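# Return misplaced items to the desk holding their kind

## Task

Find every item sitting on a desk other than the one where the rest of its type are, and carry each to the desk with its matching items. The robot must not tip over or finish leaning. An item only counts as placed if it stays put without the robot holding it.

## Robot and tools

ROBOT. TidyBot++: a wheeled base (0.54 m long, 0.50 m wide, 0.38 m tall) on four driven casters, carrying a single seven-joint arm with a two-finger gripper. The shoulder sits 0.12 m ahead of the base centre, 0.68 m up. The arm begins folded, hand pointing down, poking up to 0.08 m beyond the base front, elbow as high as 1.15 m. Segments: upper arm 0.42 m, forearm 0.31 m, hand 0.31 m (wrist to the hand point). A downward-pointing hand reaches at most roughly 0.94 m above the floor, and only near the base. Cameras: base_camera (fixed on the base) and wrist_camera (fisheye, looks along the hand).

FRAMES. Base frame: origin on the floor beneath the base centre, x ahead, y to the left, z up. hand_pose is reported in it: the point halfway between the finger pads; its z axis runs out along the fingers, its y axis is the direction the fingers open and close. The odometry frame is the base frame as it was when the scene began; heading is positive leftward, in -3.142 to 3.142. base_tilt is in degrees, forward and right positive.

execute_actions. Argument actions: a list with zero or one action. Empty list = just report state and images. An action may hold base, joints, speeds.
- base: exactly one key, each a relative offset from where the base last measured itself. translate_m: metres forward (+) or back, -2 to 2. strafe_m: metres sideways, left +, -2 to 2. rotate_rad: radians turned in place, counter-clockwise seen from above +, -6.3 to 6.3. A move needing over 8.667 s at its top speed is refused.
- joints: absolute targets by name, in radians except gripper. joint_1_rad (any angle; whole arm about vertical, positive = clockwise from above, opposite to rotate_rad). joint_2_rad shoulder, -2.249 to 2.249. joint_3_rad any angle (upper-arm twist). joint_4_rad elbow, -2.579 to 2.579. joint_5_rad any angle (forearm twist). joint_6_rad wrist, -2.099 to 2.099. joint_7_rad any angle (hand twist; hand down, + is counter-clockwise from above; at 1.57 fingers open left/right). gripper_pos 0 (open, gap about 85 mm) to 1 (closed); gap about 85 x (1 - gripper_pos) mm. Unbounded joints go the short way, so turn large amounts in steps below half a revolution. Done tolerances: 0.039 for joints 1-4, 0.056 for 5-7, 0.03 gripper.
- speeds: caps for this action only; translate_m and strafe_m 0.05 to 0.5 m/s, rotate_rad 0.1 to 1.57 rad/s (top values are default).
cameras: list of base_camera, wrist_camera or all; omitted/null = all; [] = none. Unknown keys or out-of-range numbers reject the whole call and nothing moves. Any action lasts at most 15 s.

Arm geometry with joint_1_rad 0, joint_3_rad 3.14, joint_5_rad 0 (near the start): the arm is in the base x-z plane. Tilt from vertical (forward +): upper arm = j2, forearm = j2 - j4, hand = j2 - j4 - j6. Hand forward of shoulder = sum of length*sin(tilt); height above shoulder = sum of length*cos(tilt).

wait: seconds 0 to 10, no new command; returns state and images. zoom_image: camera plus region [x0, y0, x1, y1] in pixels of that camera's latest full image, at most 504 x 504. finished_scene: scene number; ends it irreversibly once the last command has been held and reports success.

RESULTS. base_status and joint_status say how each motion ended: done; off_target (resting away from target, may still push); contact_stop or time_out (old target dropped, holds where it stopped); not_followed / 'joint command not followed' with a cause (a self-collision check withheld arm targets; gripper still acts; withheld targets may be retried later). A blocked base may still say done though short; base contact_stop means something pushed it after arrival. on_its_own lists uncommanded motion. motor_effort is percent of max, signed toward higher joint values, peak in brackets (noisy). Motor temperatures: one per arm joint. 'ARM HIT' = arm struck itself or the base. Gripper at 1: done means empty; off_target means something is held at the shown reading. If a call stops, later motion calls in that reply are skipped. Joints or base omitted from an action may keep pushing to older targets.

ACCURACY. Odometry counts wheel turns, so slipping looks like travel and drift builds up. Joint friction can leave the hand 1-2 cm off (more when extended); improve by sending each joint last command + (wanted - read). Trust camera images over hand_pose. A held load makes the arm sag; never command a loaded joint to its current reading. Closed fingertips reach about 20 mm past the hand point, so beware the floor.

AVOID. Tipping: don't keep driving when the arm snags on something around 0.8 m or higher; sideways force on a raised hand can lift wheels; pull the arm back or back away to straighten. Torque faults (joints 1-4 limit 104.5 N m, warning 56.7; joints 5-7 limit 51.3, warning 29.4) freeze the arm for 10 s. Motors overheat holding loads (warning from 60 °C, fault at 75 °C, arm sinks). Also avoid dropping, slamming or shoving objects hard, and note loose items may occasionally get nudged. The robot keeps its last command while you think.

Each tool is called after "Request:" by a JSON object that holds its "api" and its "payload".

## Session

Request:
{"api": "execute_actions", "payload": {"actions": []}}

Scene clock: 0.00 s.
Motor temperatures (°C, as the motors report them): [37 40 35 37 43 40 46]
base_odometry: x=+0.000 y=+0.000 heading=+0.000 (m, m, rad; odometry frame)
base_tilt: forward=-0.1 right=-0.3 (deg)
base_status: not commanded
joint_positions: joint_1_rad=-0.042 joint_2_rad=-0.328 joint_3_rad=+3.171 joint_4_rad=-2.524 joint_5_rad=-0.036 joint_6_rad=-0.824 joint_7_rad=+1.568 gripper_pos=+0.000
joint_status: not commanded
motor_effort: joint_1_rad=+1 joint_2_rad=-1 joint_3_rad=+0 joint_4_rad=+16 joint_5_rad=+0 joint_6_rad=+1 joint_7_rad=+0 (%)
hand_pose: x=+0.2764 y=+0.0127 z=+0.5875 quat_wxyz=(-0.019, +0.998, -0.006, +0.060) (m; base frame)
pictures: base_camera, wrist_camera
Images, in order (width x height): base_camera 644x364, wrist_camera 644x476.

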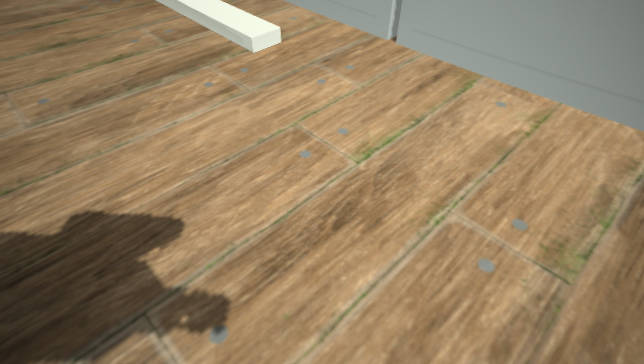

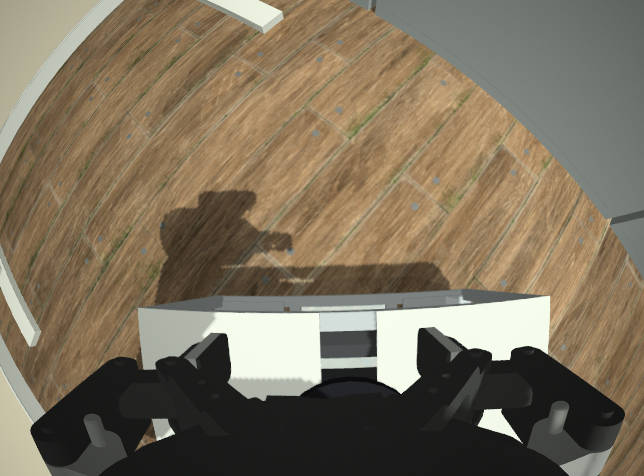

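Request:
{"api": "execute_actions", "payload": {"actions": [{"joints":{"joint_1_rad":0,"joint_2_rad":-0.4,"joint_4_rad":-0.7,"joint_6_rad":-1.7}}], "cameras": ["wrist_camera"]}}

Request:
{"api": "execute_actions", "payload": {"actions": [{"joints":{"joint_1_rad":-1.6}}], "cameras": ["wrist_camera"]}}

Request:
{"api": "execute_actions", "payload": {"actions": [{"joints":{"joint_1_rad":-3.14}}], "cameras": ["wrist_camera"]}}

Request:
{"api": "execute_actions", "payload": {"actions": [{"joints":{"joint_1_rad":1.6}}], "cameras": ["wrist_camera"]}}

Scene clock: 6.40 s.
Motor temperatures (°C, as the motors report them): [37 40 35 37 43 40 46]
base_odometry: x=+0.000 y=+0.000 heading=+0.000 (m, m, rad; odometry frame)
base_tilt: forward=-0.1 right=-0.2 (deg)
base_status: not commanded
joint_positions: joint_1_rad=-0.027 joint_2_rad=-0.391 joint_3_rad=+3.171 joint_4_rad=-0.715 joint_5_rad=-0.036 joint_6_rad=-1.675 joint_7_rad=+1.568 gripper_pos=+0.000
joint_status: all done
motor_effort: joint_1_rad=+1(2) joint_2_rad=+5(8) joint_3_rad=-1(1) joint_4_rad=+11(21) joint_5_rad=+0(0) joint_6_rad=+7(7) joint_7_rad=+0(0) (%)
hand_pose: x=+0.3423 y=+0.0063 z=+1.2398 quat_wxyz=(-0.019, +0.841, +0.007, +0.541) (m; base frame)
pictures: wrist_camera
camera_calibration (this result's frames):
wrist_camera: T_world_to_cam=[[0.00521188, -0.999965, -0.00657988, 0.00276754], [-0.419485, 0.00378674, -0.907754, 1.32219], [0.907747, 0.00749127, -0.419451, 0.340496], [0, 0, 0, 1]] pos_world=[0.24554, -0.00479009, 1.34306]
Images, in order (width x height): wrist_camera 644x476.

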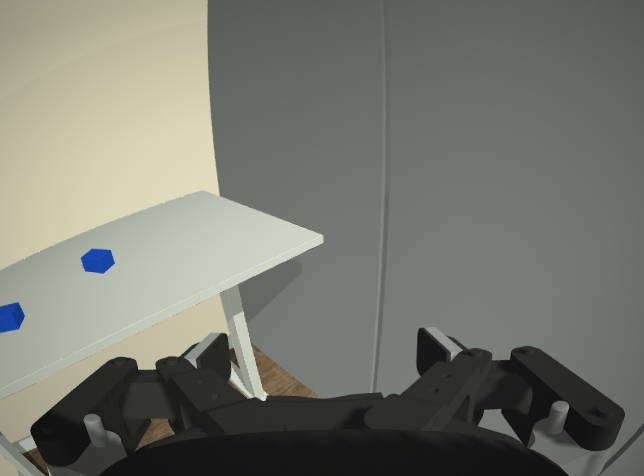

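Scene clock: 9.20 s.
Motor temperatures (°C, as the motors report them): [37 40 35 37 43 40 46]
base_odometry: x=+0.000 y=+0.000 heading=+0.000 (m, m, rad; odometry frame)
base_tilt: forward=-0.1 right=-0.3 (deg)
base_status: not commanded
joint_positions: joint_1_rad=-1.576 joint_2_rad=-0.391 joint_3_rad=+3.171 joint_4_rad=-0.715 joint_5_rad=-0.036 joint_6_rad=-1.675 joint_7_rad=+1.568 gripper_pos=+0.000
joint_status: all done
motor_effort: joint_1_rad=+1(0) joint_2_rad=+6(6) joint_3_rad=-1(1) joint_4_rad=+11(11) joint_5_rad=+0(0) joint_6_rad=+8(7) joint_7_rad=+0(0) (%)
hand_pose: x=+0.1176 y=+0.2234 z=+1.2398 quat_wxyz=(-0.392, +0.596, +0.593, +0.373) (m; base frame)
pictures: wrist_camera
camera_calibration (this result's frames):
wrist_camera: T_world_to_cam=[[0.999837, -0.0168403, -0.00658012, -0.115593], [-0.0130364, -0.4193, -0.907754, 1.27382], [0.0125278, 0.907692, -0.419451, 0.447027], [0, 0, 0, 1]] pos_world=[0.126579, 0.126403, 1.34306]
Images, in order (width x height): wrist_camera 644x476.

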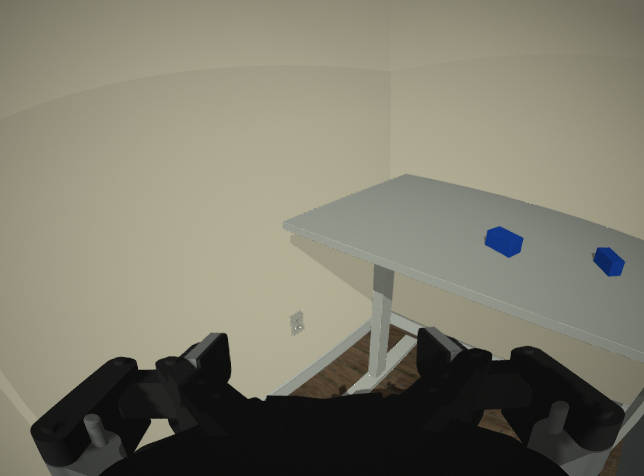

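Scene clock: 11.97 s.
Motor temperatures (°C, as the motors report them): [37 40 35 37 43 40 46]
base_odometry: x=+0.000 y=+0.000 heading=+0.000 (m, m, rad; odometry frame)
base_tilt: forward=-0.1 right=-0.3 (deg)
base_status: not commanded
joint_positions: joint_1_rad=-3.116 joint_2_rad=-0.391 joint_3_rad=+3.171 joint_4_rad=-0.715 joint_5_rad=-0.036 joint_6_rad=-1.675 joint_7_rad=+1.568 gripper_pos=+0.000
joint_status: all done
motor_effort: joint_1_rad=+0(2) joint_2_rad=+5(5) joint_3_rad=-1(0) joint_4_rad=+11(11) joint_5_rad=+0(0) joint_6_rad=+7(7) joint_7_rad=+0(0) (%)
hand_pose: x=-0.1043 y=+0.0055 z=+1.2398 quat_wxyz=(-0.541, +0.015, +0.841, -0.005) (m; base frame)
pictures: wrist_camera
camera_calibration (this result's frames):
wrist_camera: T_world_to_cam=[[0.0476996, 0.99884, -0.00657996, -0.00228846], [0.418698, -0.0259749, -0.907754, 1.22244], [-0.906872, 0.0405445, -0.419451, 0.556436], [0, 0, 0, 1]] pos_world=[-0.00710918, 0.0114782, 1.34306]
Images, in order (width x height): wrist_camera 644x476.

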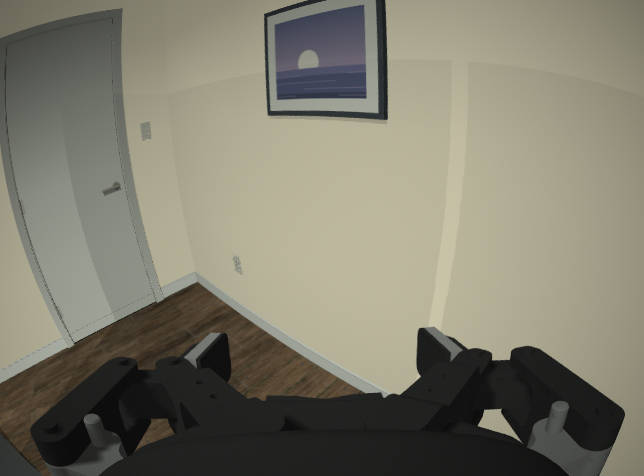

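Scene clock: 14.73 s.
Motor temperatures (°C, as the motors report them): [37 40 35 37 43 40 46]
base_odometry: x=+0.000 y=+0.000 heading=+0.000 (m, m, rad; odometry frame)
base_tilt: forward=-0.1 right=-0.3 (deg)
base_status: not commanded
joint_positions: joint_1_rad=-4.659 joint_2_rad=-0.391 joint_3_rad=+3.171 joint_4_rad=-0.715 joint_5_rad=-0.036 joint_6_rad=-1.675 joint_7_rad=+1.568 gripper_pos=+0.000
joint_status: all done
motor_effort: joint_1_rad=+2(2) joint_2_rad=+5(5) joint_3_rad=-1(1) joint_4_rad=+11(11) joint_5_rad=+0(0) joint_6_rad=+7(7) joint_7_rad=+0(0) (%)
hand_pose: x=+0.1073 y=-0.2231 z=+1.2398 quat_wxyz=(-0.384, -0.576, +0.613, -0.381) (m; base frame)
pictures: wrist_camera
camera_calibration (this result's frames):
wrist_camera: T_world_to_cam=[[-0.997143, 0.0752548, -0.00657988, 0.122048], [0.0375232, 0.417821, -0.907754, 1.2678], [-0.0655636, -0.905407, -0.419451, 0.45632], [0, 0, 0, 1]] pos_world=[0.104045, -0.125744, 1.34306]
Images, in order (width x height): wrist_camera 644x476.

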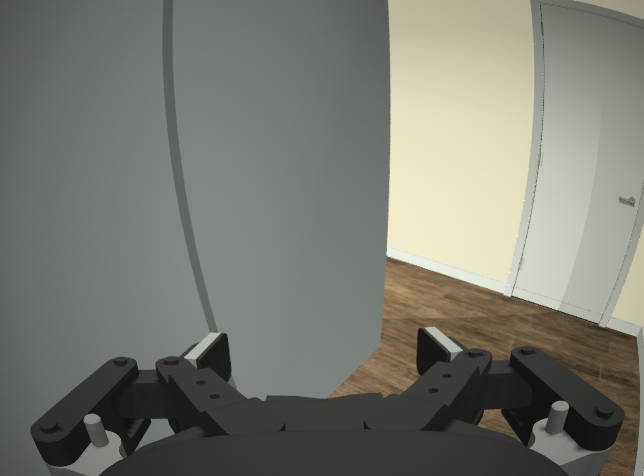

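Request:
{"api": "execute_actions", "payload": {"actions": [{"base":{"rotate_rad":-2.3},"joints":{"joint_1_rad":0}}]}}

Request:
{"api": "execute_actions", "payload": {"actions": [{"base":{"translate_m":1.5},"joints":{"joint_1_rad":-1.5}}]}}

Scene clock: 21.00 s.
Motor temperatures (°C, as the motors report them): [37 40 35 37 43 40 46]
base_odometry: x=+0.000 y=+0.000 heading=-2.299 (m, m, rad; odometry frame)
base_tilt: forward=-0.1 right=-0.2 (deg)
base_status: done
joint_positions: joint_1_rad=-6.258 joint_2_rad=-0.393 joint_3_rad=+3.171 joint_4_rad=-0.715 joint_5_rad=-0.036 joint_6_rad=-1.675 joint_7_rad=+1.568 gripper_pos=+0.000
joint_status: all done
motor_effort: joint_1_rad=+1(1) joint_2_rad=+5(7) joint_3_rad=-1(0) joint_4_rad=+11(12) joint_5_rad=+0(0) joint_6_rad=+7(8) joint_7_rad=+0(0) (%)
hand_pose: x=+0.3411 y=-0.0052 z=+1.2402 quat_wxyz=(+0.005, -0.840, +0.015, -0.542) (m; base frame)
pictures: base_camera, wrist_camera
camera_calibration (this result's frames):
wrist_camera: T_world_to_cam=[[-0.046357, -0.998903, -0.00661886, 0.00892658], [-0.417011, 0.0253728, -0.908547, 1.32236], [0.907719, -0.0393574, -0.41773, 0.339453], [0, 0, 0, 1]] pos_world=[0.243726, -0.0112752, 1.34329]
Images, in order (width x height): base_camera 644x364, wrist_camera 644x476.

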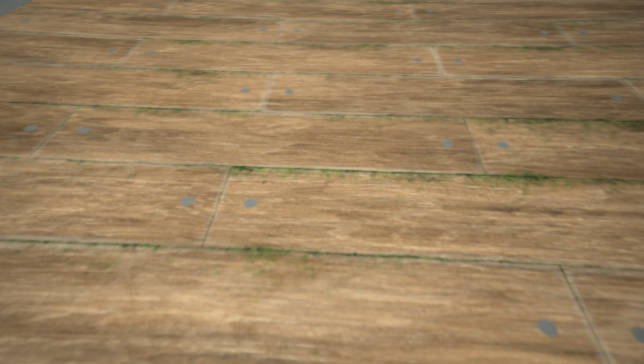

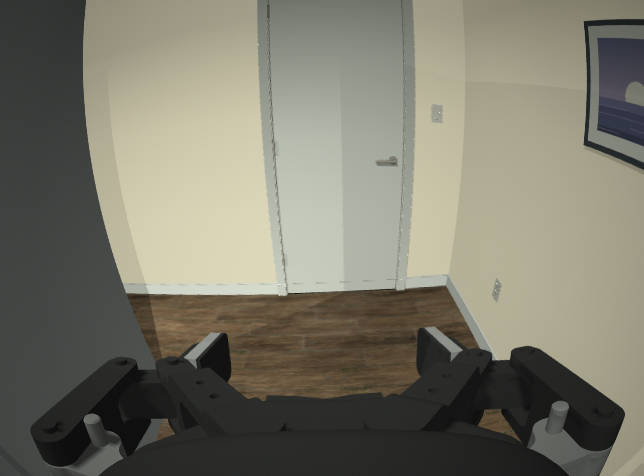

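Scene clock: 25.37 s.
Motor temperatures (°C, as the motors report them): [37 40 35 37 43 40 46]
base_odometry: x=-1.000 y=-1.118 heading=-2.300 (m, m, rad; odometry frame)
base_tilt: forward=-0.1 right=-0.2 (deg)
base_status: done
joint_positions: joint_1_rad=-7.759 joint_2_rad=-0.402 joint_3_rad=+3.171 joint_4_rad=-0.714 joint_5_rad=-0.036 joint_6_rad=-1.676 joint_7_rad=+1.568 gripper_pos=+0.000
joint_status: all done
motor_effort: joint_1_rad=+0(1) joint_2_rad=+6(10) joint_3_rad=-1(2) joint_4_rad=+11(12) joint_5_rad=+0(1) joint_6_rad=+7(8) joint_7_rad=+0(0) (%)
hand_pose: x=+0.1392 y=+0.2155 z=+1.2427 quat_wxyz=(+0.376, -0.622, -0.561, -0.396) (m; base frame)
pictures: base_camera, wrist_camera
camera_calibration (this result's frames):
wrist_camera: T_world_to_cam=[[0.993223, -0.116022, -0.00681568, -0.114658], [-0.0535273, -0.404599, -0.912927, 1.28233], [0.103162, 0.907105, -0.408067, 0.428479], [0, 0, 0, 1]] pos_world=[0.138318, 0.11685, 1.34474]
Images, in order (width x height): base_camera 644x364, wrist_camera 644x476.

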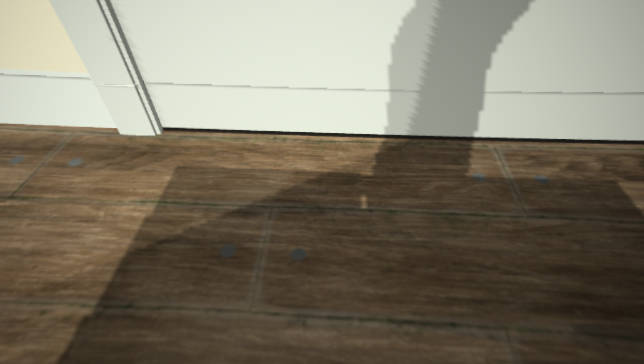

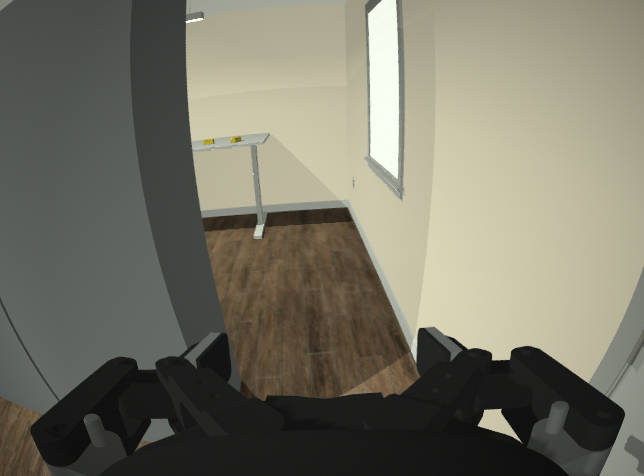

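Request:
{"api": "execute_actions", "payload": {"actions": [{"base":{"translate_m":0.2}}], "cameras": []}}

Request:
{"api": "execute_actions", "payload": {"actions": [{"base":{"rotate_rad":1.571},"joints":{"joint_1_rad":-0.03}}]}}

Request:
{"api": "execute_actions", "payload": {"actions": [{"base":{"translate_m":0.6}}]}}

Scene clock: 30.00 s.
Motor temperatures (°C, as the motors report them): [37 40 35 37 43 40 46]
base_odometry: x=-1.134 y=-1.267 heading=-2.301 (m, m, rad; odometry frame)
base_tilt: forward=-0.1 right=-0.3 (deg)
base_status: done
joint_positions: joint_1_rad=-7.760 joint_2_rad=-0.402 joint_3_rad=+3.171 joint_4_rad=-0.714 joint_5_rad=-0.036 joint_6_rad=-1.676 joint_7_rad=+1.568 gripper_pos=+0.000
joint_status: not commanded
motor_effort: joint_1_rad=+2(1) joint_2_rad=+6(7) joint_3_rad=-1(3) joint_4_rad=+11(12) joint_5_rad=+0(1) joint_6_rad=+7(7) joint_7_rad=+0(0) (%)
hand_pose: x=+0.1391 y=+0.2155 z=+1.2427 quat_wxyz=(+0.377, -0.622, -0.561, -0.396) (m; base frame)
pictures: none
No camera images: the call's "cameras" was empty. Leave "cameras" out to get every camera's image.

Scene clock: 32.70 s.
Motor temperatures (°C, as the motors report them): [37 40 35 37 43 40 46]
base_odometry: x=-1.134 y=-1.267 heading=-0.731 (m, m, rad; odometry frame)
base_tilt: forward=-0.1 right=-0.3 (deg)
base_status: done
joint_positions: joint_1_rad=-6.338 joint_2_rad=-0.401 joint_3_rad=+3.171 joint_4_rad=-0.714 joint_5_rad=-0.036 joint_6_rad=-1.676 joint_7_rad=+1.568 gripper_pos=+0.000
joint_status: all done
motor_effort: joint_1_rad=+1(1) joint_2_rad=+6(8) joint_3_rad=-1(0) joint_4_rad=+11(12) joint_5_rad=+0(0) joint_6_rad=+7(7) joint_7_rad=+0(0) (%)
hand_pose: x=+0.3359 y=+0.0119 z=+1.2424 quat_wxyz=(+0.027, -0.838, -0.019, -0.545) (m; base frame)
pictures: base_camera, wrist_camera
camera_calibration (this result's frames):
wrist_camera: T_world_to_cam=[[0.0325085, -0.999447, -0.00692495, -0.000259158], [-0.409325, -0.00699236, -0.912362, 1.32428], [0.911809, 0.0324941, -0.409327, 0.33312], [0, 0, 0, 1]] pos_world=[0.238328, -0.00182359, 1.34457]
Images, in order (width x height): base_camera 644x364, wrist_camera 644x476.

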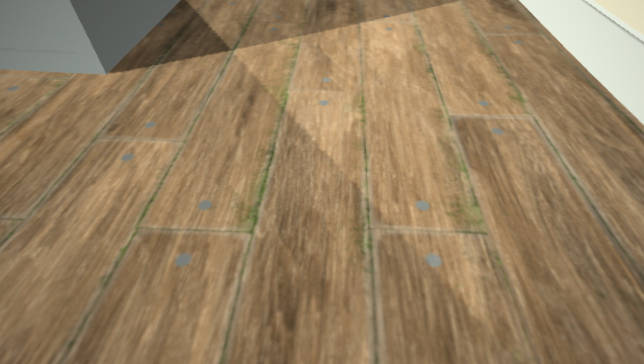

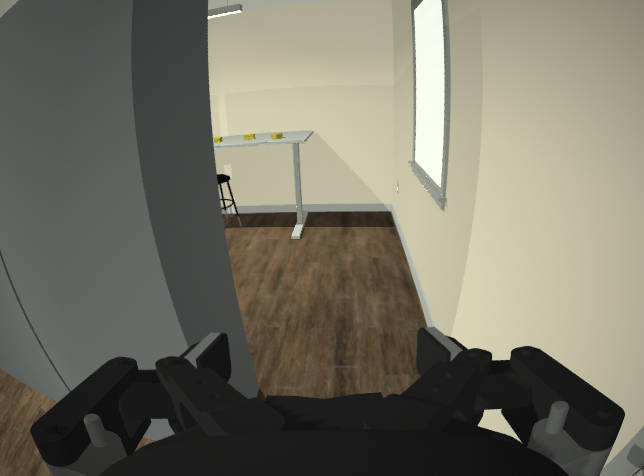

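Scene clock: 35.27 s.
Motor temperatures (°C, as the motors report them): [37 40 35 37 43 40 46]
base_odometry: x=-0.686 y=-1.667 heading=-0.730 (m, m, rad; odometry frame)
base_tilt: forward=-0.1 right=-0.2 (deg)
base_status: done
joint_positions: joint_1_rad=-6.338 joint_2_rad=-0.397 joint_3_rad=+3.171 joint_4_rad=-0.713 joint_5_rad=-0.036 joint_6_rad=-1.676 joint_7_rad=+1.568 gripper_pos=+0.000
joint_status: not commanded
motor_effort: joint_1_rad=+1(1) joint_2_rad=+6(11) joint_3_rad=-1(0) joint_4_rad=+11(12) joint_5_rad=+0(0) joint_6_rad=+7(7) joint_7_rad=+0(0) (%)
hand_pose: x=+0.3382 y=+0.0121 z=+1.2418 quat_wxyz=(+0.027, -0.839, -0.019, -0.543) (m; base frame)
pictures: base_camera, wrist_camera
camera_calibration (this result's frames):
wrist_camera: T_world_to_cam=[[0.0324718, -0.999449, -0.00681958, -0.000332128], [-0.412635, -0.00719119, -0.910868, 1.32388], [0.910318, 0.0323915, -0.412641, 0.335389], [0, 0, 0, 1]] pos_world=[0.240979, -0.00167543, 1.34427]
Images, in order (width x height): base_camera 644x364, wrist_camera 644x476.

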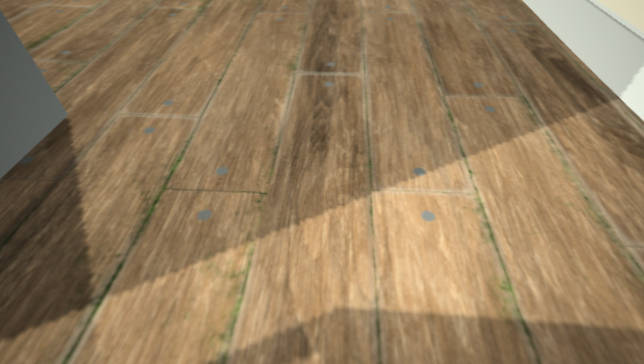

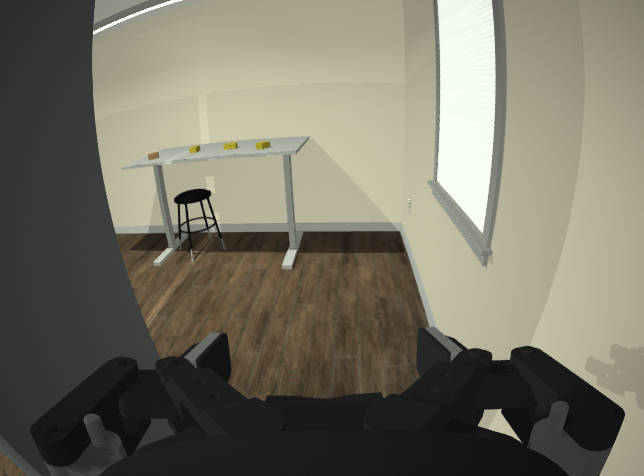

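Request:
{"api": "execute_actions", "payload": {"actions": [{"base":{"translate_m":1.3},"joints":{"joint_1_rad":-1.0}}]}}

Scene clock: 40.20 s.
Motor temperatures (°C, as the motors report them): [37 40 35 38 43 40 46]
base_odometry: x=+0.284 y=-2.533 heading=-0.729 (m, m, rad; odometry frame)
base_tilt: forward=-0.1 right=-0.2 (deg)
base_status: done
joint_positions: joint_1_rad=-7.259 joint_2_rad=-0.402 joint_3_rad=+3.171 joint_4_rad=-0.712 joint_5_rad=-0.036 joint_6_rad=-1.676 joint_7_rad=+1.568 gripper_pos=+0.000
joint_status: all done
motor_effort: joint_1_rad=+1(2) joint_2_rad=+6(10) joint_3_rad=-1(0) joint_4_rad=+11(12) joint_5_rad=+0(1) joint_6_rad=+8(8) joint_7_rad=+0(0) (%)
hand_pose: x=+0.2402 y=+0.1793 z=+1.2431 quat_wxyz=(+0.267, -0.742, -0.389, -0.477) (m; base frame)
pictures: base_camera, wrist_camera
camera_calibration (this result's frames):
wrist_camera: T_world_to_cam=[[0.815682, -0.578459, -0.00693044, -0.0934612], [-0.240871, -0.32871, -0.913198, 1.30515], [0.525969, 0.746549, -0.407457, 0.377496], [0, 0, 0, 1]] pos_world=[0.192057, 0.0931353, 1.34503]
Images, in order (width x height): base_camera 644x364, wrist_camera 644x476.

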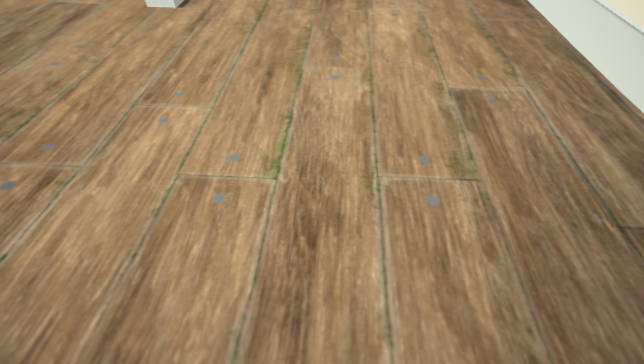

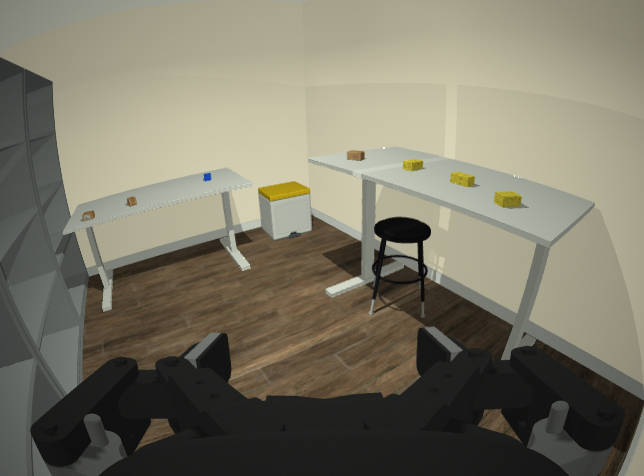

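Request:
{"api": "execute_actions", "payload": {"actions": [{"base":{"strafe_m":1.75},"joints":{"joint_1_rad":0.025}}], "cameras": []}}

Request:
{"api": "execute_actions", "payload": {"actions": [{"base":{"translate_m":0.4}}]}}

Scene clock: 46.47 s.
Motor temperatures (°C, as the motors report them): [37 40 35 38 43 40 46]
base_odometry: x=+1.451 y=-1.228 heading=-0.729 (m, m, rad; odometry frame)
base_tilt: forward=-0.1 right=-0.2 (deg)
base_status: done
joint_positions: joint_1_rad=-6.282 joint_2_rad=-0.404 joint_3_rad=+3.171 joint_4_rad=-0.712 joint_5_rad=-0.036 joint_6_rad=-1.676 joint_7_rad=+1.568 gripper_pos=+0.000
joint_status: all done
motor_effort: joint_1_rad=+1(2) joint_2_rad=+6(10) joint_3_rad=-1(0) joint_4_rad=+11(11) joint_5_rad=+0(0) joint_6_rad=+7(8) joint_7_rad=+0(1) (%)
hand_pose: x=+0.3341 y=-0.0001 z=+1.2437 quat_wxyz=(+0.012, -0.837, +0.005, -0.547) (m; base frame)
pictures: none
No camera images: the call's "cameras" was empty. Leave "cameras" out to get every camera's image.

Scene clock: 48.73 s.
Motor temperatures (°C, as the motors report them): [37 40 35 38 43 40 46]
base_odometry: x=+1.749 y=-1.495 heading=-0.729 (m, m, rad; odometry frame)
base_tilt: forward=-0.1 right=-0.2 (deg)
base_status: done
joint_positions: joint_1_rad=-6.282 joint_2_rad=-0.393 joint_3_rad=+3.171 joint_4_rad=-0.711 joint_5_rad=-0.036 joint_6_rad=-1.676 joint_7_rad=+1.568 gripper_pos=+0.000
joint_status: not commanded
motor_effort: joint_1_rad=+2(0) joint_2_rad=+5(12) joint_3_rad=-1(0) joint_4_rad=+11(12) joint_5_rad=+0(0) joint_6_rad=+7(7) joint_7_rad=+0(0) (%)
hand_pose: x=+0.3404 y=-0.0001 z=+1.2414 quat_wxyz=(+0.012, -0.840, +0.005, -0.543) (m; base frame)
pictures: base_camera, wrist_camera
camera_calibration (this result's frames):
wrist_camera: T_world_to_cam=[[-0.0230094, -0.999713, -0.00671141, 0.00618358], [-0.415019, 0.015659, -0.909678, 1.32367], [0.909522, -0.0181458, -0.41526, 0.337099], [0, 0, 0, 1]] pos_world=[0.242892, -0.00842873, 1.34414]
Images, in order (width x height): base_camera 644x364, wrist_camera 644x476.

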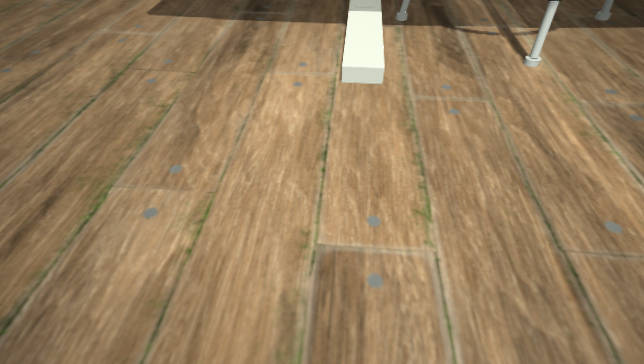

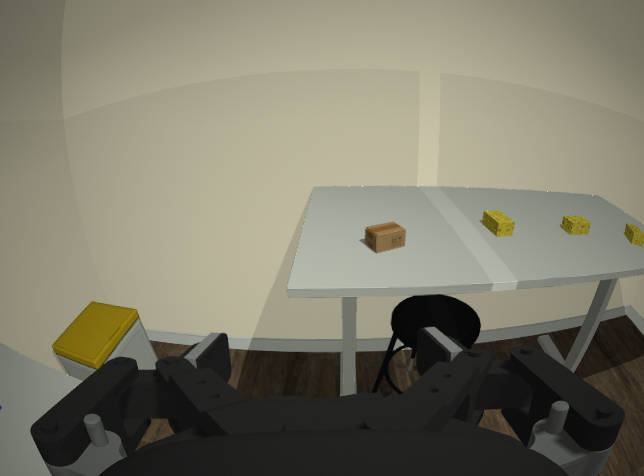

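Request:
{"api": "execute_actions", "payload": {"actions": [{"base":{"strafe_m":0.45},"joints":{"joint_1_rad":-0.9}}]}}

Scene clock: 55.83 s.
Motor temperatures (°C, as the motors report them): [37 40 35 38 43 40 46]
base_odometry: x=+2.049 y=-1.159 heading=-0.729 (m, m, rad; odometry frame)
base_tilt: forward=-0.1 right=-0.3 (deg)
base_status: done
joint_positions: joint_1_rad=-7.158 joint_2_rad=-0.394 joint_3_rad=+3.171 joint_4_rad=-0.711 joint_5_rad=-0.036 joint_6_rad=-1.676 joint_7_rad=+1.568 gripper_pos=+0.000
joint_status: all done
motor_effort: joint_1_rad=+1(3) joint_2_rad=+6(8) joint_3_rad=-1(1) joint_4_rad=+11(12) joint_5_rad=+0(1) joint_6_rad=+8(7) joint_7_rad=+0(0) (%)
hand_pose: x=+0.2604 y=+0.1695 z=+1.2416 quat_wxyz=(+0.241, -0.762, -0.352, -0.487) (m; base frame)
pictures: base_camera, wrist_camera
camera_calibration (this result's frames):
wrist_camera: T_world_to_cam=[[0.753292, -0.657653, -0.00670576, -0.0862031], [-0.277039, -0.308048, -0.910141, 1.30757], [0.596491, 0.687459, -0.414245, 0.373658], [0, 0, 0, 1]] pos_world=[0.2043, 0.0892264, 1.34428]
Images, in order (width x height): base_camera 644x364, wrist_camera 644x476.

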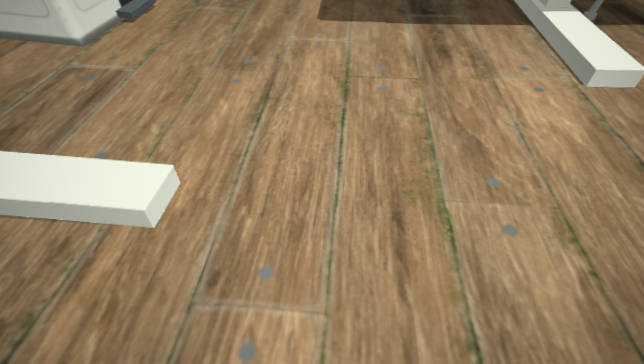

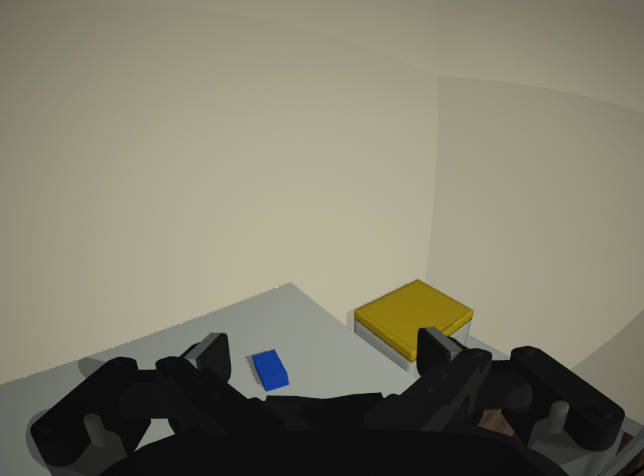

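Request:
{"api": "execute_actions", "payload": {"actions": [{"base":{"strafe_m":-0.11},"joints":{"joint_1_rad":0.5}}], "cameras": ["base_camera"]}}

Request:
{"api": "execute_actions", "payload": {"actions": [{"base":{"translate_m":0.65},"joints":{"joint_1_rad":1.1,"joint_2_rad":-0.1,"joint_4_rad":-0.7,"joint_6_rad":-1.8}}]}}

Scene clock: 60.33 s.
Motor temperatures (°C, as the motors report them): [37 40 35 38 43 40 46]
base_odometry: x=+1.976 y=-1.241 heading=-0.729 (m, m, rad; odometry frame)
base_tilt: forward=-0.1 right=-0.2 (deg)
base_status: done
joint_positions: joint_1_rad=-5.808 joint_2_rad=-0.403 joint_3_rad=+3.171 joint_4_rad=-0.710 joint_5_rad=-0.036 joint_6_rad=-1.676 joint_7_rad=+1.568 gripper_pos=+0.000
joint_status: all done
motor_effort: joint_1_rad=+1(1) joint_2_rad=+6(9) joint_3_rad=-1(0) joint_4_rad=+11(13) joint_5_rad=+0(1) joint_6_rad=+7(7) joint_7_rad=+0(0) (%)
hand_pose: x=+0.3108 y=-0.0986 z=+1.2437 quat_wxyz=(-0.117, -0.812, +0.201, -0.535) (m; base frame)
pictures: base_camera
Images, in order (width x height): base_camera 644x364.

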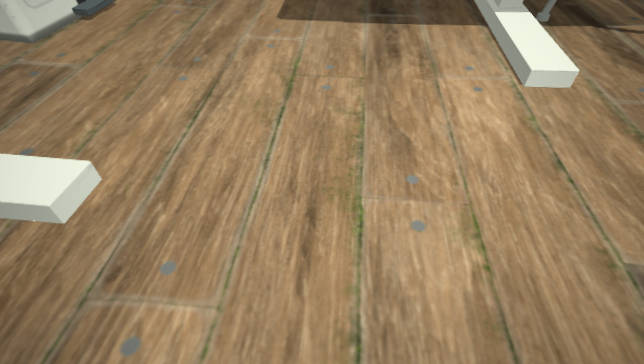

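Scene clock: 63.00 s.
Motor temperatures (°C, as the motors report them): [37 40 35 38 43 40 46]
base_odometry: x=+2.461 y=-1.675 heading=-0.730 (m, m, rad; odometry frame)
base_tilt: forward=-0.1 right=-0.3 (deg)
base_status: done
joint_positions: joint_1_rad=-5.208 joint_2_rad=-0.095 joint_3_rad=+3.171 joint_4_rad=-0.710 joint_5_rad=-0.036 joint_6_rad=-1.774 joint_7_rad=+1.568 gripper_pos=+0.000
joint_status: all done
motor_effort: joint_1_rad=+1(1) joint_2_rad=-8(11) joint_3_rad=-1(0) joint_4_rad=+14(15) joint_5_rad=+0(1) joint_6_rad=+5(8) joint_7_rad=+0(0) (%)
hand_pose: x=+0.2883 y=-0.3115 z=+1.1304 quat_wxyz=(-0.178, -0.796, +0.481, -0.322) (m; base frame)
pictures: base_camera, wrist_camera
camera_calibration (this result's frames):
wrist_camera: T_world_to_cam=[[-0.889029, -0.457846, 0.0021829, 0.101381], [-0.33689, 0.650917, -0.680303, 1.1221], [0.310053, -0.605544, -0.732928, 0.681697], [0, 0, 0, 1]] pos_world=[0.256791, -0.271177, 1.26278]
Images, in order (width x height): base_camera 644x364, wrist_camera 644x476.

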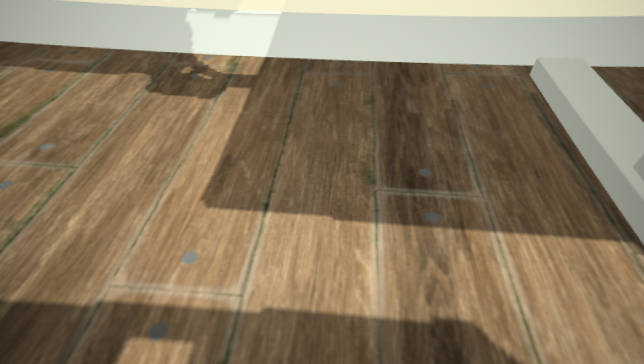

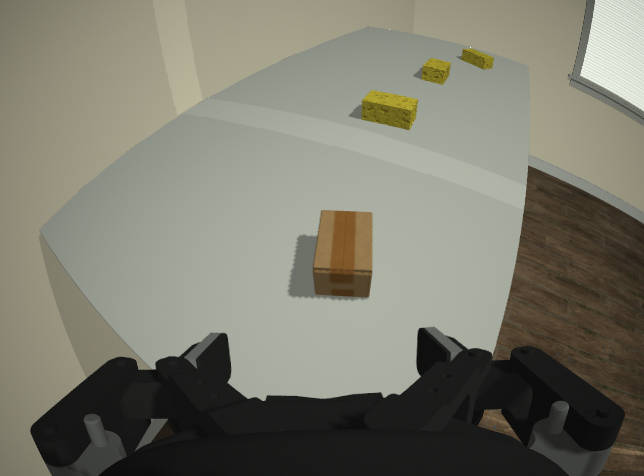

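Request:
{"api": "execute_actions", "payload": {"actions": [{"joints":{"joint_1_rad":1.145,"joint_2_rad":-0.02,"joint_4_rad":-0.99,"joint_6_rad":-1.38}}], "cameras": ["wrist_camera"]}}

Scene clock: 67.40 s.
Motor temperatures (°C, as the motors report them): [37 40 35 38 43 40 46]
base_odometry: x=+2.461 y=-1.675 heading=-0.730 (m, m, rad; odometry frame)
base_tilt: forward=-0.1 right=-0.3 (deg)
base_status: not commanded
joint_positions: joint_1_rad=-5.164 joint_2_rad=-0.017 joint_3_rad=+3.171 joint_4_rad=-0.980 joint_5_rad=-0.036 joint_6_rad=-1.402 joint_7_rad=+1.568 gripper_pos=+0.000
joint_status: all done
motor_effort: joint_1_rad=+1(1) joint_2_rad=-16(19) joint_3_rad=-1(1) joint_4_rad=+19(20) joint_5_rad=+0(0) joint_6_rad=+6(6) joint_7_rad=+0(0) (%)
hand_pose: x=+0.3226 y=-0.4230 z=+1.0603 quat_wxyz=(-0.190, -0.778, +0.500, -0.328) (m; base frame)
pictures: wrist_camera
camera_calibration (this result's frames):
wrist_camera: T_world_to_cam=[[-0.912297, -0.4095, -0.004823, 0.116289], [-0.29029, 0.654935, -0.697705, 1.16358], [0.288869, -0.635114, -0.716369, 0.528904], [0, 0, 0, 1]] pos_world=[0.291082, -0.378536, 1.19129]
Images, in order (width x height): wrist_camera 644x476.

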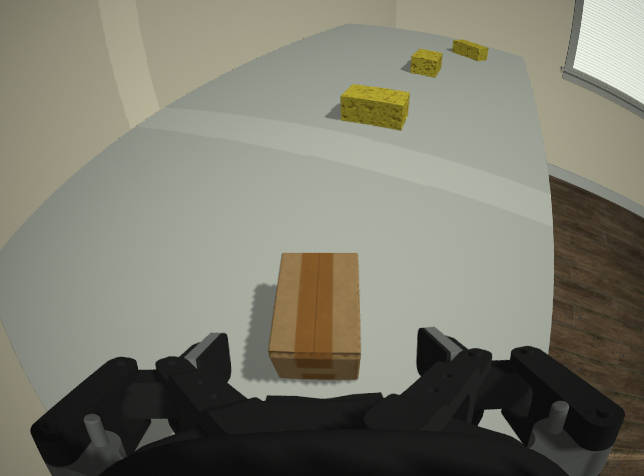

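Request:
{"api": "execute_actions", "payload": {"actions": [{"joints":{"joint_2_rad":0.063,"joint_4_rad":-1.157,"joint_6_rad":-1.13}}], "cameras": ["wrist_camera"]}}

Request:
{"api": "execute_actions", "payload": {"actions": [{"joints":{"gripper_pos":1}}], "cameras": ["wrist_camera"]}}

Request:
{"api": "execute_actions", "payload": {"actions": [{"joints":{"joint_2_rad":-0.2,"joint_4_rad":-1.0,"joint_6_rad":-1.55}}], "cameras": ["wrist_camera"]}}

Scene clock: 72.53 s.
Motor temperatures (°C, as the motors report them): [37 40 35 38 43 40 46]
base_odometry: x=+2.461 y=-1.675 heading=-0.730 (m, m, rad; odometry frame)
base_tilt: forward=-0.1 right=-0.2 (deg)
base_status: not commanded
joint_positions: joint_1_rad=-5.164 joint_2_rad=+0.067 joint_3_rad=+3.171 joint_4_rad=-1.146 joint_5_rad=-0.036 joint_6_rad=-1.152 joint_7_rad=+1.568 gripper_pos=+0.000
joint_status: all done
motor_effort: joint_1_rad=+1(1) joint_2_rad=-21(25) joint_3_rad=-1(1) joint_4_rad=+21(23) joint_5_rad=+0(0) joint_6_rad=+6(6) joint_7_rad=+0(0) (%)
hand_pose: x=+0.3519 y=-0.4883 z=+0.9897 quat_wxyz=(-0.191, -0.776, +0.504, -0.327) (m; base frame)
pictures: wrist_camera
camera_calibration (this result's frames):
wrist_camera: T_world_to_cam=[[-0.915495, -0.402275, -0.00651638, 0.122335], [-0.284246, 0.658177, -0.697142, 1.16452], [0.284732, -0.636378, -0.716903, 0.42973], [0, 0, 0, 1]] pos_world=[0.32065, -0.443779, 1.12071]
Images, in order (width x height): wrist_camera 644x476.

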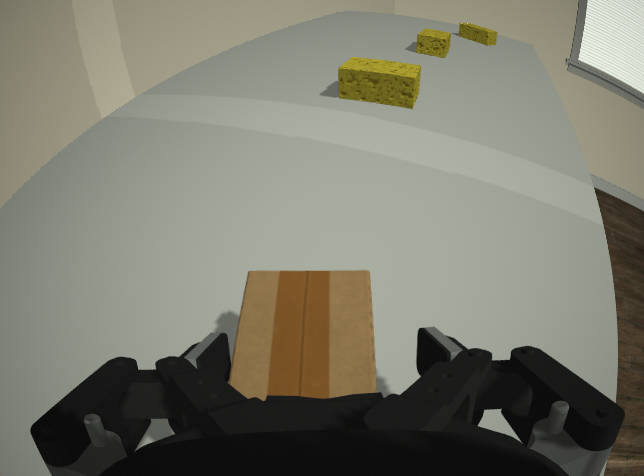

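Scene clock: 73.63 s.
Motor temperatures (°C, as the motors report them): [37 40 35 38 43 40 46]
base_odometry: x=+2.461 y=-1.675 heading=-0.730 (m, m, rad; odometry frame)
base_tilt: forward=-0.1 right=-0.3 (deg)
base_status: not commanded
joint_positions: joint_1_rad=-5.164 joint_2_rad=+0.065 joint_3_rad=+3.171 joint_4_rad=-1.147 joint_5_rad=-0.036 joint_6_rad=-1.150 joint_7_rad=+1.568 gripper_pos=+0.355
joint_status: gripper_pos off_target (ended at +0.355, target +1.000)
motor_effort: joint_1_rad=+3(2) joint_2_rad=-21(23) joint_3_rad=-1(1) joint_4_rad=+21(23) joint_5_rad=+0(0) joint_6_rad=+6(6) joint_7_rad=+0(0) (%)
hand_pose: x=+0.3516 y=-0.4884 z=+0.9904 quat_wxyz=(-0.191, -0.776, +0.504, -0.328) (m; base frame)
pictures: wrist_camera
camera_calibration (this result's frames):
wrist_camera: T_world_to_cam=[[-0.915765, -0.40166, -0.00660169, 0.122459], [-0.283034, 0.656792, -0.698939, 1.16569], [0.285072, -0.638196, -0.71515, 0.427595], [0, 0, 0, 1]] pos_world=[0.320179, -0.443539, 1.12135]
Images, in order (width x height): wrist_camera 644x476.

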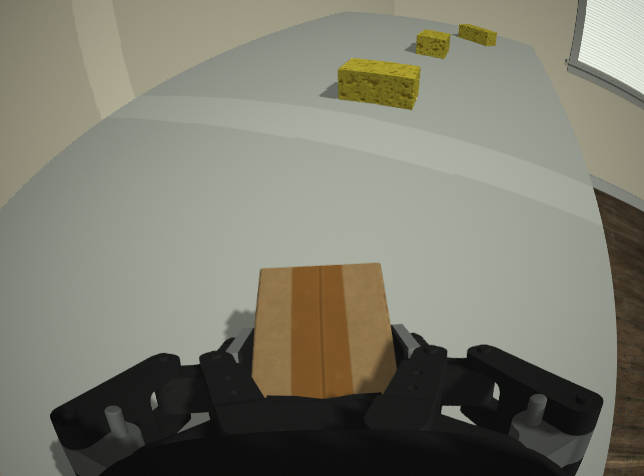

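Scene clock: 75.33 s.
Motor temperatures (°C, as the motors report them): [37 40 35 38 43 40 46]
base_odometry: x=+2.461 y=-1.675 heading=-0.730 (m, m, rad; odometry frame)
base_tilt: forward=-0.1 right=-0.2 (deg)
base_status: not commanded
joint_positions: joint_1_rad=-5.164 joint_2_rad=-0.202 joint_3_rad=+3.171 joint_4_rad=-1.011 joint_5_rad=-0.036 joint_6_rad=-1.535 joint_7_rad=+1.568 gripper_pos=+0.355
joint_status: all done
motor_effort: joint_1_rad=+2(2) joint_2_rad=-8(25) joint_3_rad=-1(1) joint_4_rad=+18(24) joint_5_rad=+0(0) joint_6_rad=+6(7) joint_7_rad=+0(0) (%)
hand_pose: x=+0.2783 y=-0.3297 z=+1.0940 quat_wxyz=(-0.194, -0.776, +0.497, -0.337) (m; base frame)
pictures: wrist_camera
camera_calibration (this result's frames):
wrist_camera: T_world_to_cam=[[-0.910762, -0.41287, -0.00719656, 0.115332], [-0.284842, 0.640769, -0.712938, 1.12365], [0.298962, -0.647266, -0.70119, 0.601698], [0, 0, 0, 1]] pos_world=[0.245219, -0.282927, 1.22383]
Images, in order (width x height): wrist_camera 644x476.

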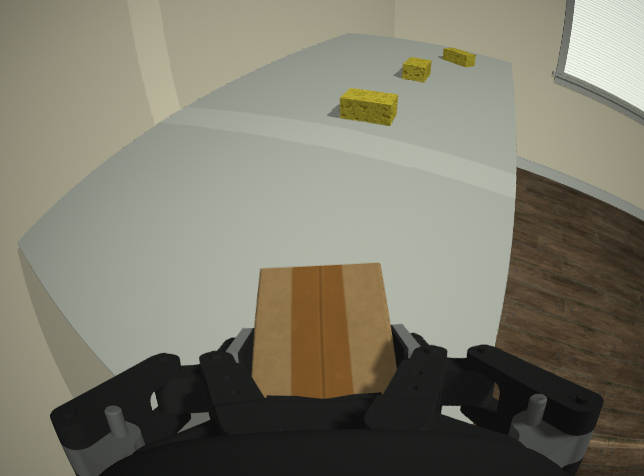

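Back up and swing left to the low desk.

Request:
{"api": "execute_actions", "payload": {"actions": [{"base":{"translate_m":-0.65},"joints":{"joint_1_rad":-1.57}}], "cameras": ["wrist_camera"]}}

Scene clock: 79.77 s.
Motor temperatures (°C, as the motors report them): [37 40 35 38 43 40 46]
base_odometry: x=+1.976 y=-1.242 heading=-0.729 (m, m, rad; odometry frame)
base_tilt: forward=-0.1 right=-0.3 (deg)
base_status: done
joint_positions: joint_1_rad=-7.830 joint_2_rad=-0.196 joint_3_rad=+3.171 joint_4_rad=-1.010 joint_5_rad=-0.036 joint_6_rad=-1.536 joint_7_rad=+1.568 gripper_pos=+0.355
joint_status: all done
motor_effort: joint_1_rad=+0(0) joint_2_rad=-8(12) joint_3_rad=-1(3) joint_4_rad=+18(20) joint_5_rad=+0(1) joint_6_rad=+6(7) joint_7_rad=+0(0) (%)
hand_pose: x=+0.1285 y=+0.3685 z=+1.0915 quat_wxyz=(+0.279, -0.667, -0.638, -0.266) (m; base frame)
pictures: wrist_camera
camera_calibration (this result's frames):
wrist_camera: T_world_to_cam=[[0.998717, -0.0501521, -0.00700178, -0.112057], [-0.0403853, -0.705431, -0.707627, 1.09067], [0.0305497, 0.707002, -0.706552, 0.637934], [0, 0, 0, 1]] pos_world=[0.136472, 0.312752, 1.22174]
Images, in order (width x height): wrist_camera 644x476.

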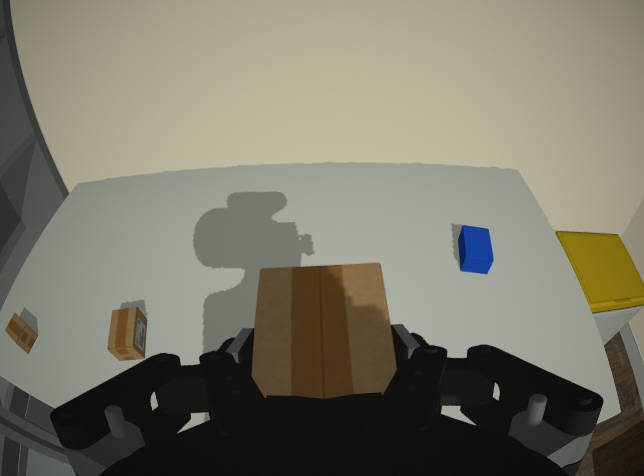

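Request:
{"api": "execute_actions", "payload": {"actions": [{"joints":{"joint_2_rad":0.195,"joint_4_rad":-1.71,"joint_6_rad":-0.44}}], "cameras": ["wrist_camera"]}}

Scene clock: 86.10 s.
Motor temperatures (°C, as the motors report them): [37 40 35 38 43 40 46]
base_odometry: x=+1.976 y=-1.242 heading=-0.729 (m, m, rad; odometry frame)
base_tilt: forward=-0.1 right=-0.3 (deg)
base_status: not commanded
joint_positions: joint_1_rad=-7.830 joint_2_rad=+0.196 joint_3_rad=+3.171 joint_4_rad=-1.701 joint_5_rad=-0.036 joint_6_rad=-0.467 joint_7_rad=+1.568 gripper_pos=+0.355
joint_status: all done
motor_effort: joint_1_rad=+2(1) joint_2_rad=-27(30) joint_3_rad=-1(1) joint_4_rad=+23(25) joint_5_rad=+0(0) joint_6_rad=+6(6) joint_7_rad=+0(0) (%)
hand_pose: x=+0.1440 y=+0.5979 z=+0.7718 quat_wxyz=(+0.269, -0.680, -0.628, -0.267) (m; base frame)
pictures: wrist_camera
camera_calibration (this result's frames):
wrist_camera: T_world_to_cam=[[0.996292, -0.0859852, -0.00311481, -0.0995373], [-0.0637492, -0.713367, -0.697885, 1.0275], [0.0577857, 0.695495, -0.716203, 0.259801], [0, 0, 0, 1]] pos_world=[0.149658, 0.543738, 0.902838]
Images, in order (width x height): wrist_camera 644x476.

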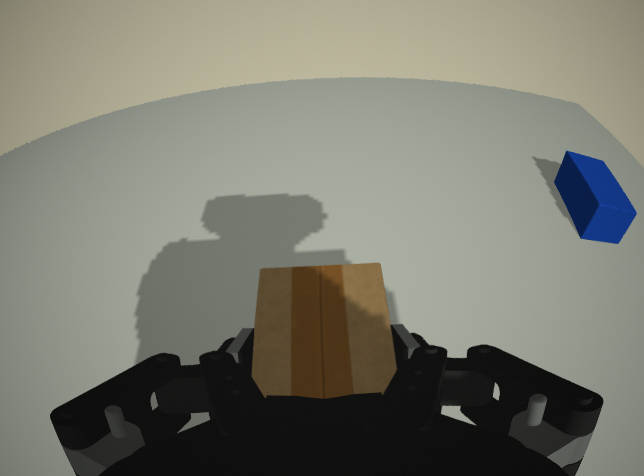

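Request:
{"api": "execute_actions", "payload": {"actions": [{"joints":{"joint_4_rad":-1.80,"joint_6_rad":-0.35}}], "cameras": ["wrist_camera"]}}

Request:
{"api": "execute_actions", "payload": {"actions": [{"joints":{"joint_4_rad":-1.84,"joint_6_rad":-0.31}}], "cameras": ["wrist_camera"]}}

Scene clock: 88.80 s.
Motor temperatures (°C, as the motors report them): [37 40 35 38 43 40 46]
base_odometry: x=+1.976 y=-1.242 heading=-0.729 (m, m, rad; odometry frame)
base_tilt: forward=-0.1 right=-0.3 (deg)
base_status: not commanded
joint_positions: joint_1_rad=-7.830 joint_2_rad=+0.189 joint_3_rad=+3.171 joint_4_rad=-1.772 joint_5_rad=-0.036 joint_6_rad=-0.369 joint_7_rad=+1.568 gripper_pos=+0.355
joint_status: all done
motor_effort: joint_1_rad=+2(2) joint_2_rad=-23(27) joint_3_rad=-1(1) joint_4_rad=+19(22) joint_5_rad=+0(1) joint_6_rad=+5(7) joint_7_rad=+0(1) (%)
hand_pose: x=+0.1448 y=+0.5953 z=+0.7610 quat_wxyz=(+0.279, -0.676, -0.623, -0.279) (m; base frame)
pictures: wrist_camera
camera_calibration (this result's frames):
wrist_camera: T_world_to_cam=[[0.996046, -0.0887831, -0.00324052, -0.0988221], [-0.063779, -0.689184, -0.721774, 1.02196], [0.061848, 0.719127, -0.692121, 0.220866], [0, 0, 0, 1]] pos_world=[0.149951, 0.536715, 0.89017]
Images, in order (width x height): wrist_camera 644x476.

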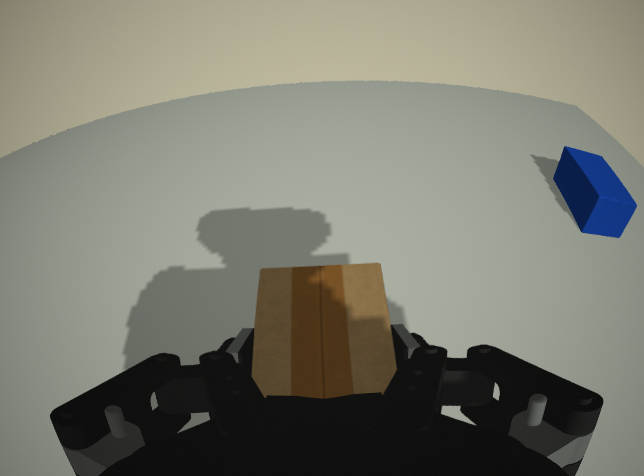

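Scene clock: 89.50 s.
Motor temperatures (°C, as the motors report them): [37 40 35 38 43 40 46]
base_odometry: x=+1.976 y=-1.242 heading=-0.729 (m, m, rad; odometry frame)
base_tilt: forward=-0.1 right=-0.3 (deg)
base_status: not commanded
joint_positions: joint_1_rad=-7.831 joint_2_rad=+0.180 joint_3_rad=+3.171 joint_4_rad=-1.802 joint_5_rad=-0.036 joint_6_rad=-0.322 joint_7_rad=+1.568 gripper_pos=+0.355
joint_status: all done
motor_effort: joint_1_rad=+2(2) joint_2_rad=-20(23) joint_3_rad=+0(0) joint_4_rad=+17(19) joint_5_rad=+1(1) joint_6_rad=+4(6) joint_7_rad=+0(1) (%)
hand_pose: x=+0.1448 y=+0.5946 z=+0.7618 quat_wxyz=(+0.287, -0.672, -0.619, -0.288) (m; base frame)
pictures: wrist_camera
camera_calibration (this result's frames):
wrist_camera: T_world_to_cam=[[0.996003, -0.0892431, -0.00380546, -0.0981354], [-0.0628471, -0.669861, -0.739822, 1.0241], [0.0634749, 0.737104, -0.672792, 0.19627], [0, 0, 0, 1]] pos_world=[0.149647, 0.532577, 0.889329]
Images, in order (width x height): wrist_camera 644x476.

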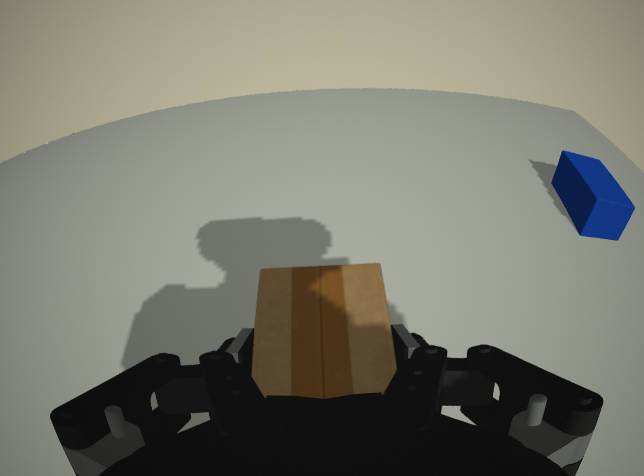

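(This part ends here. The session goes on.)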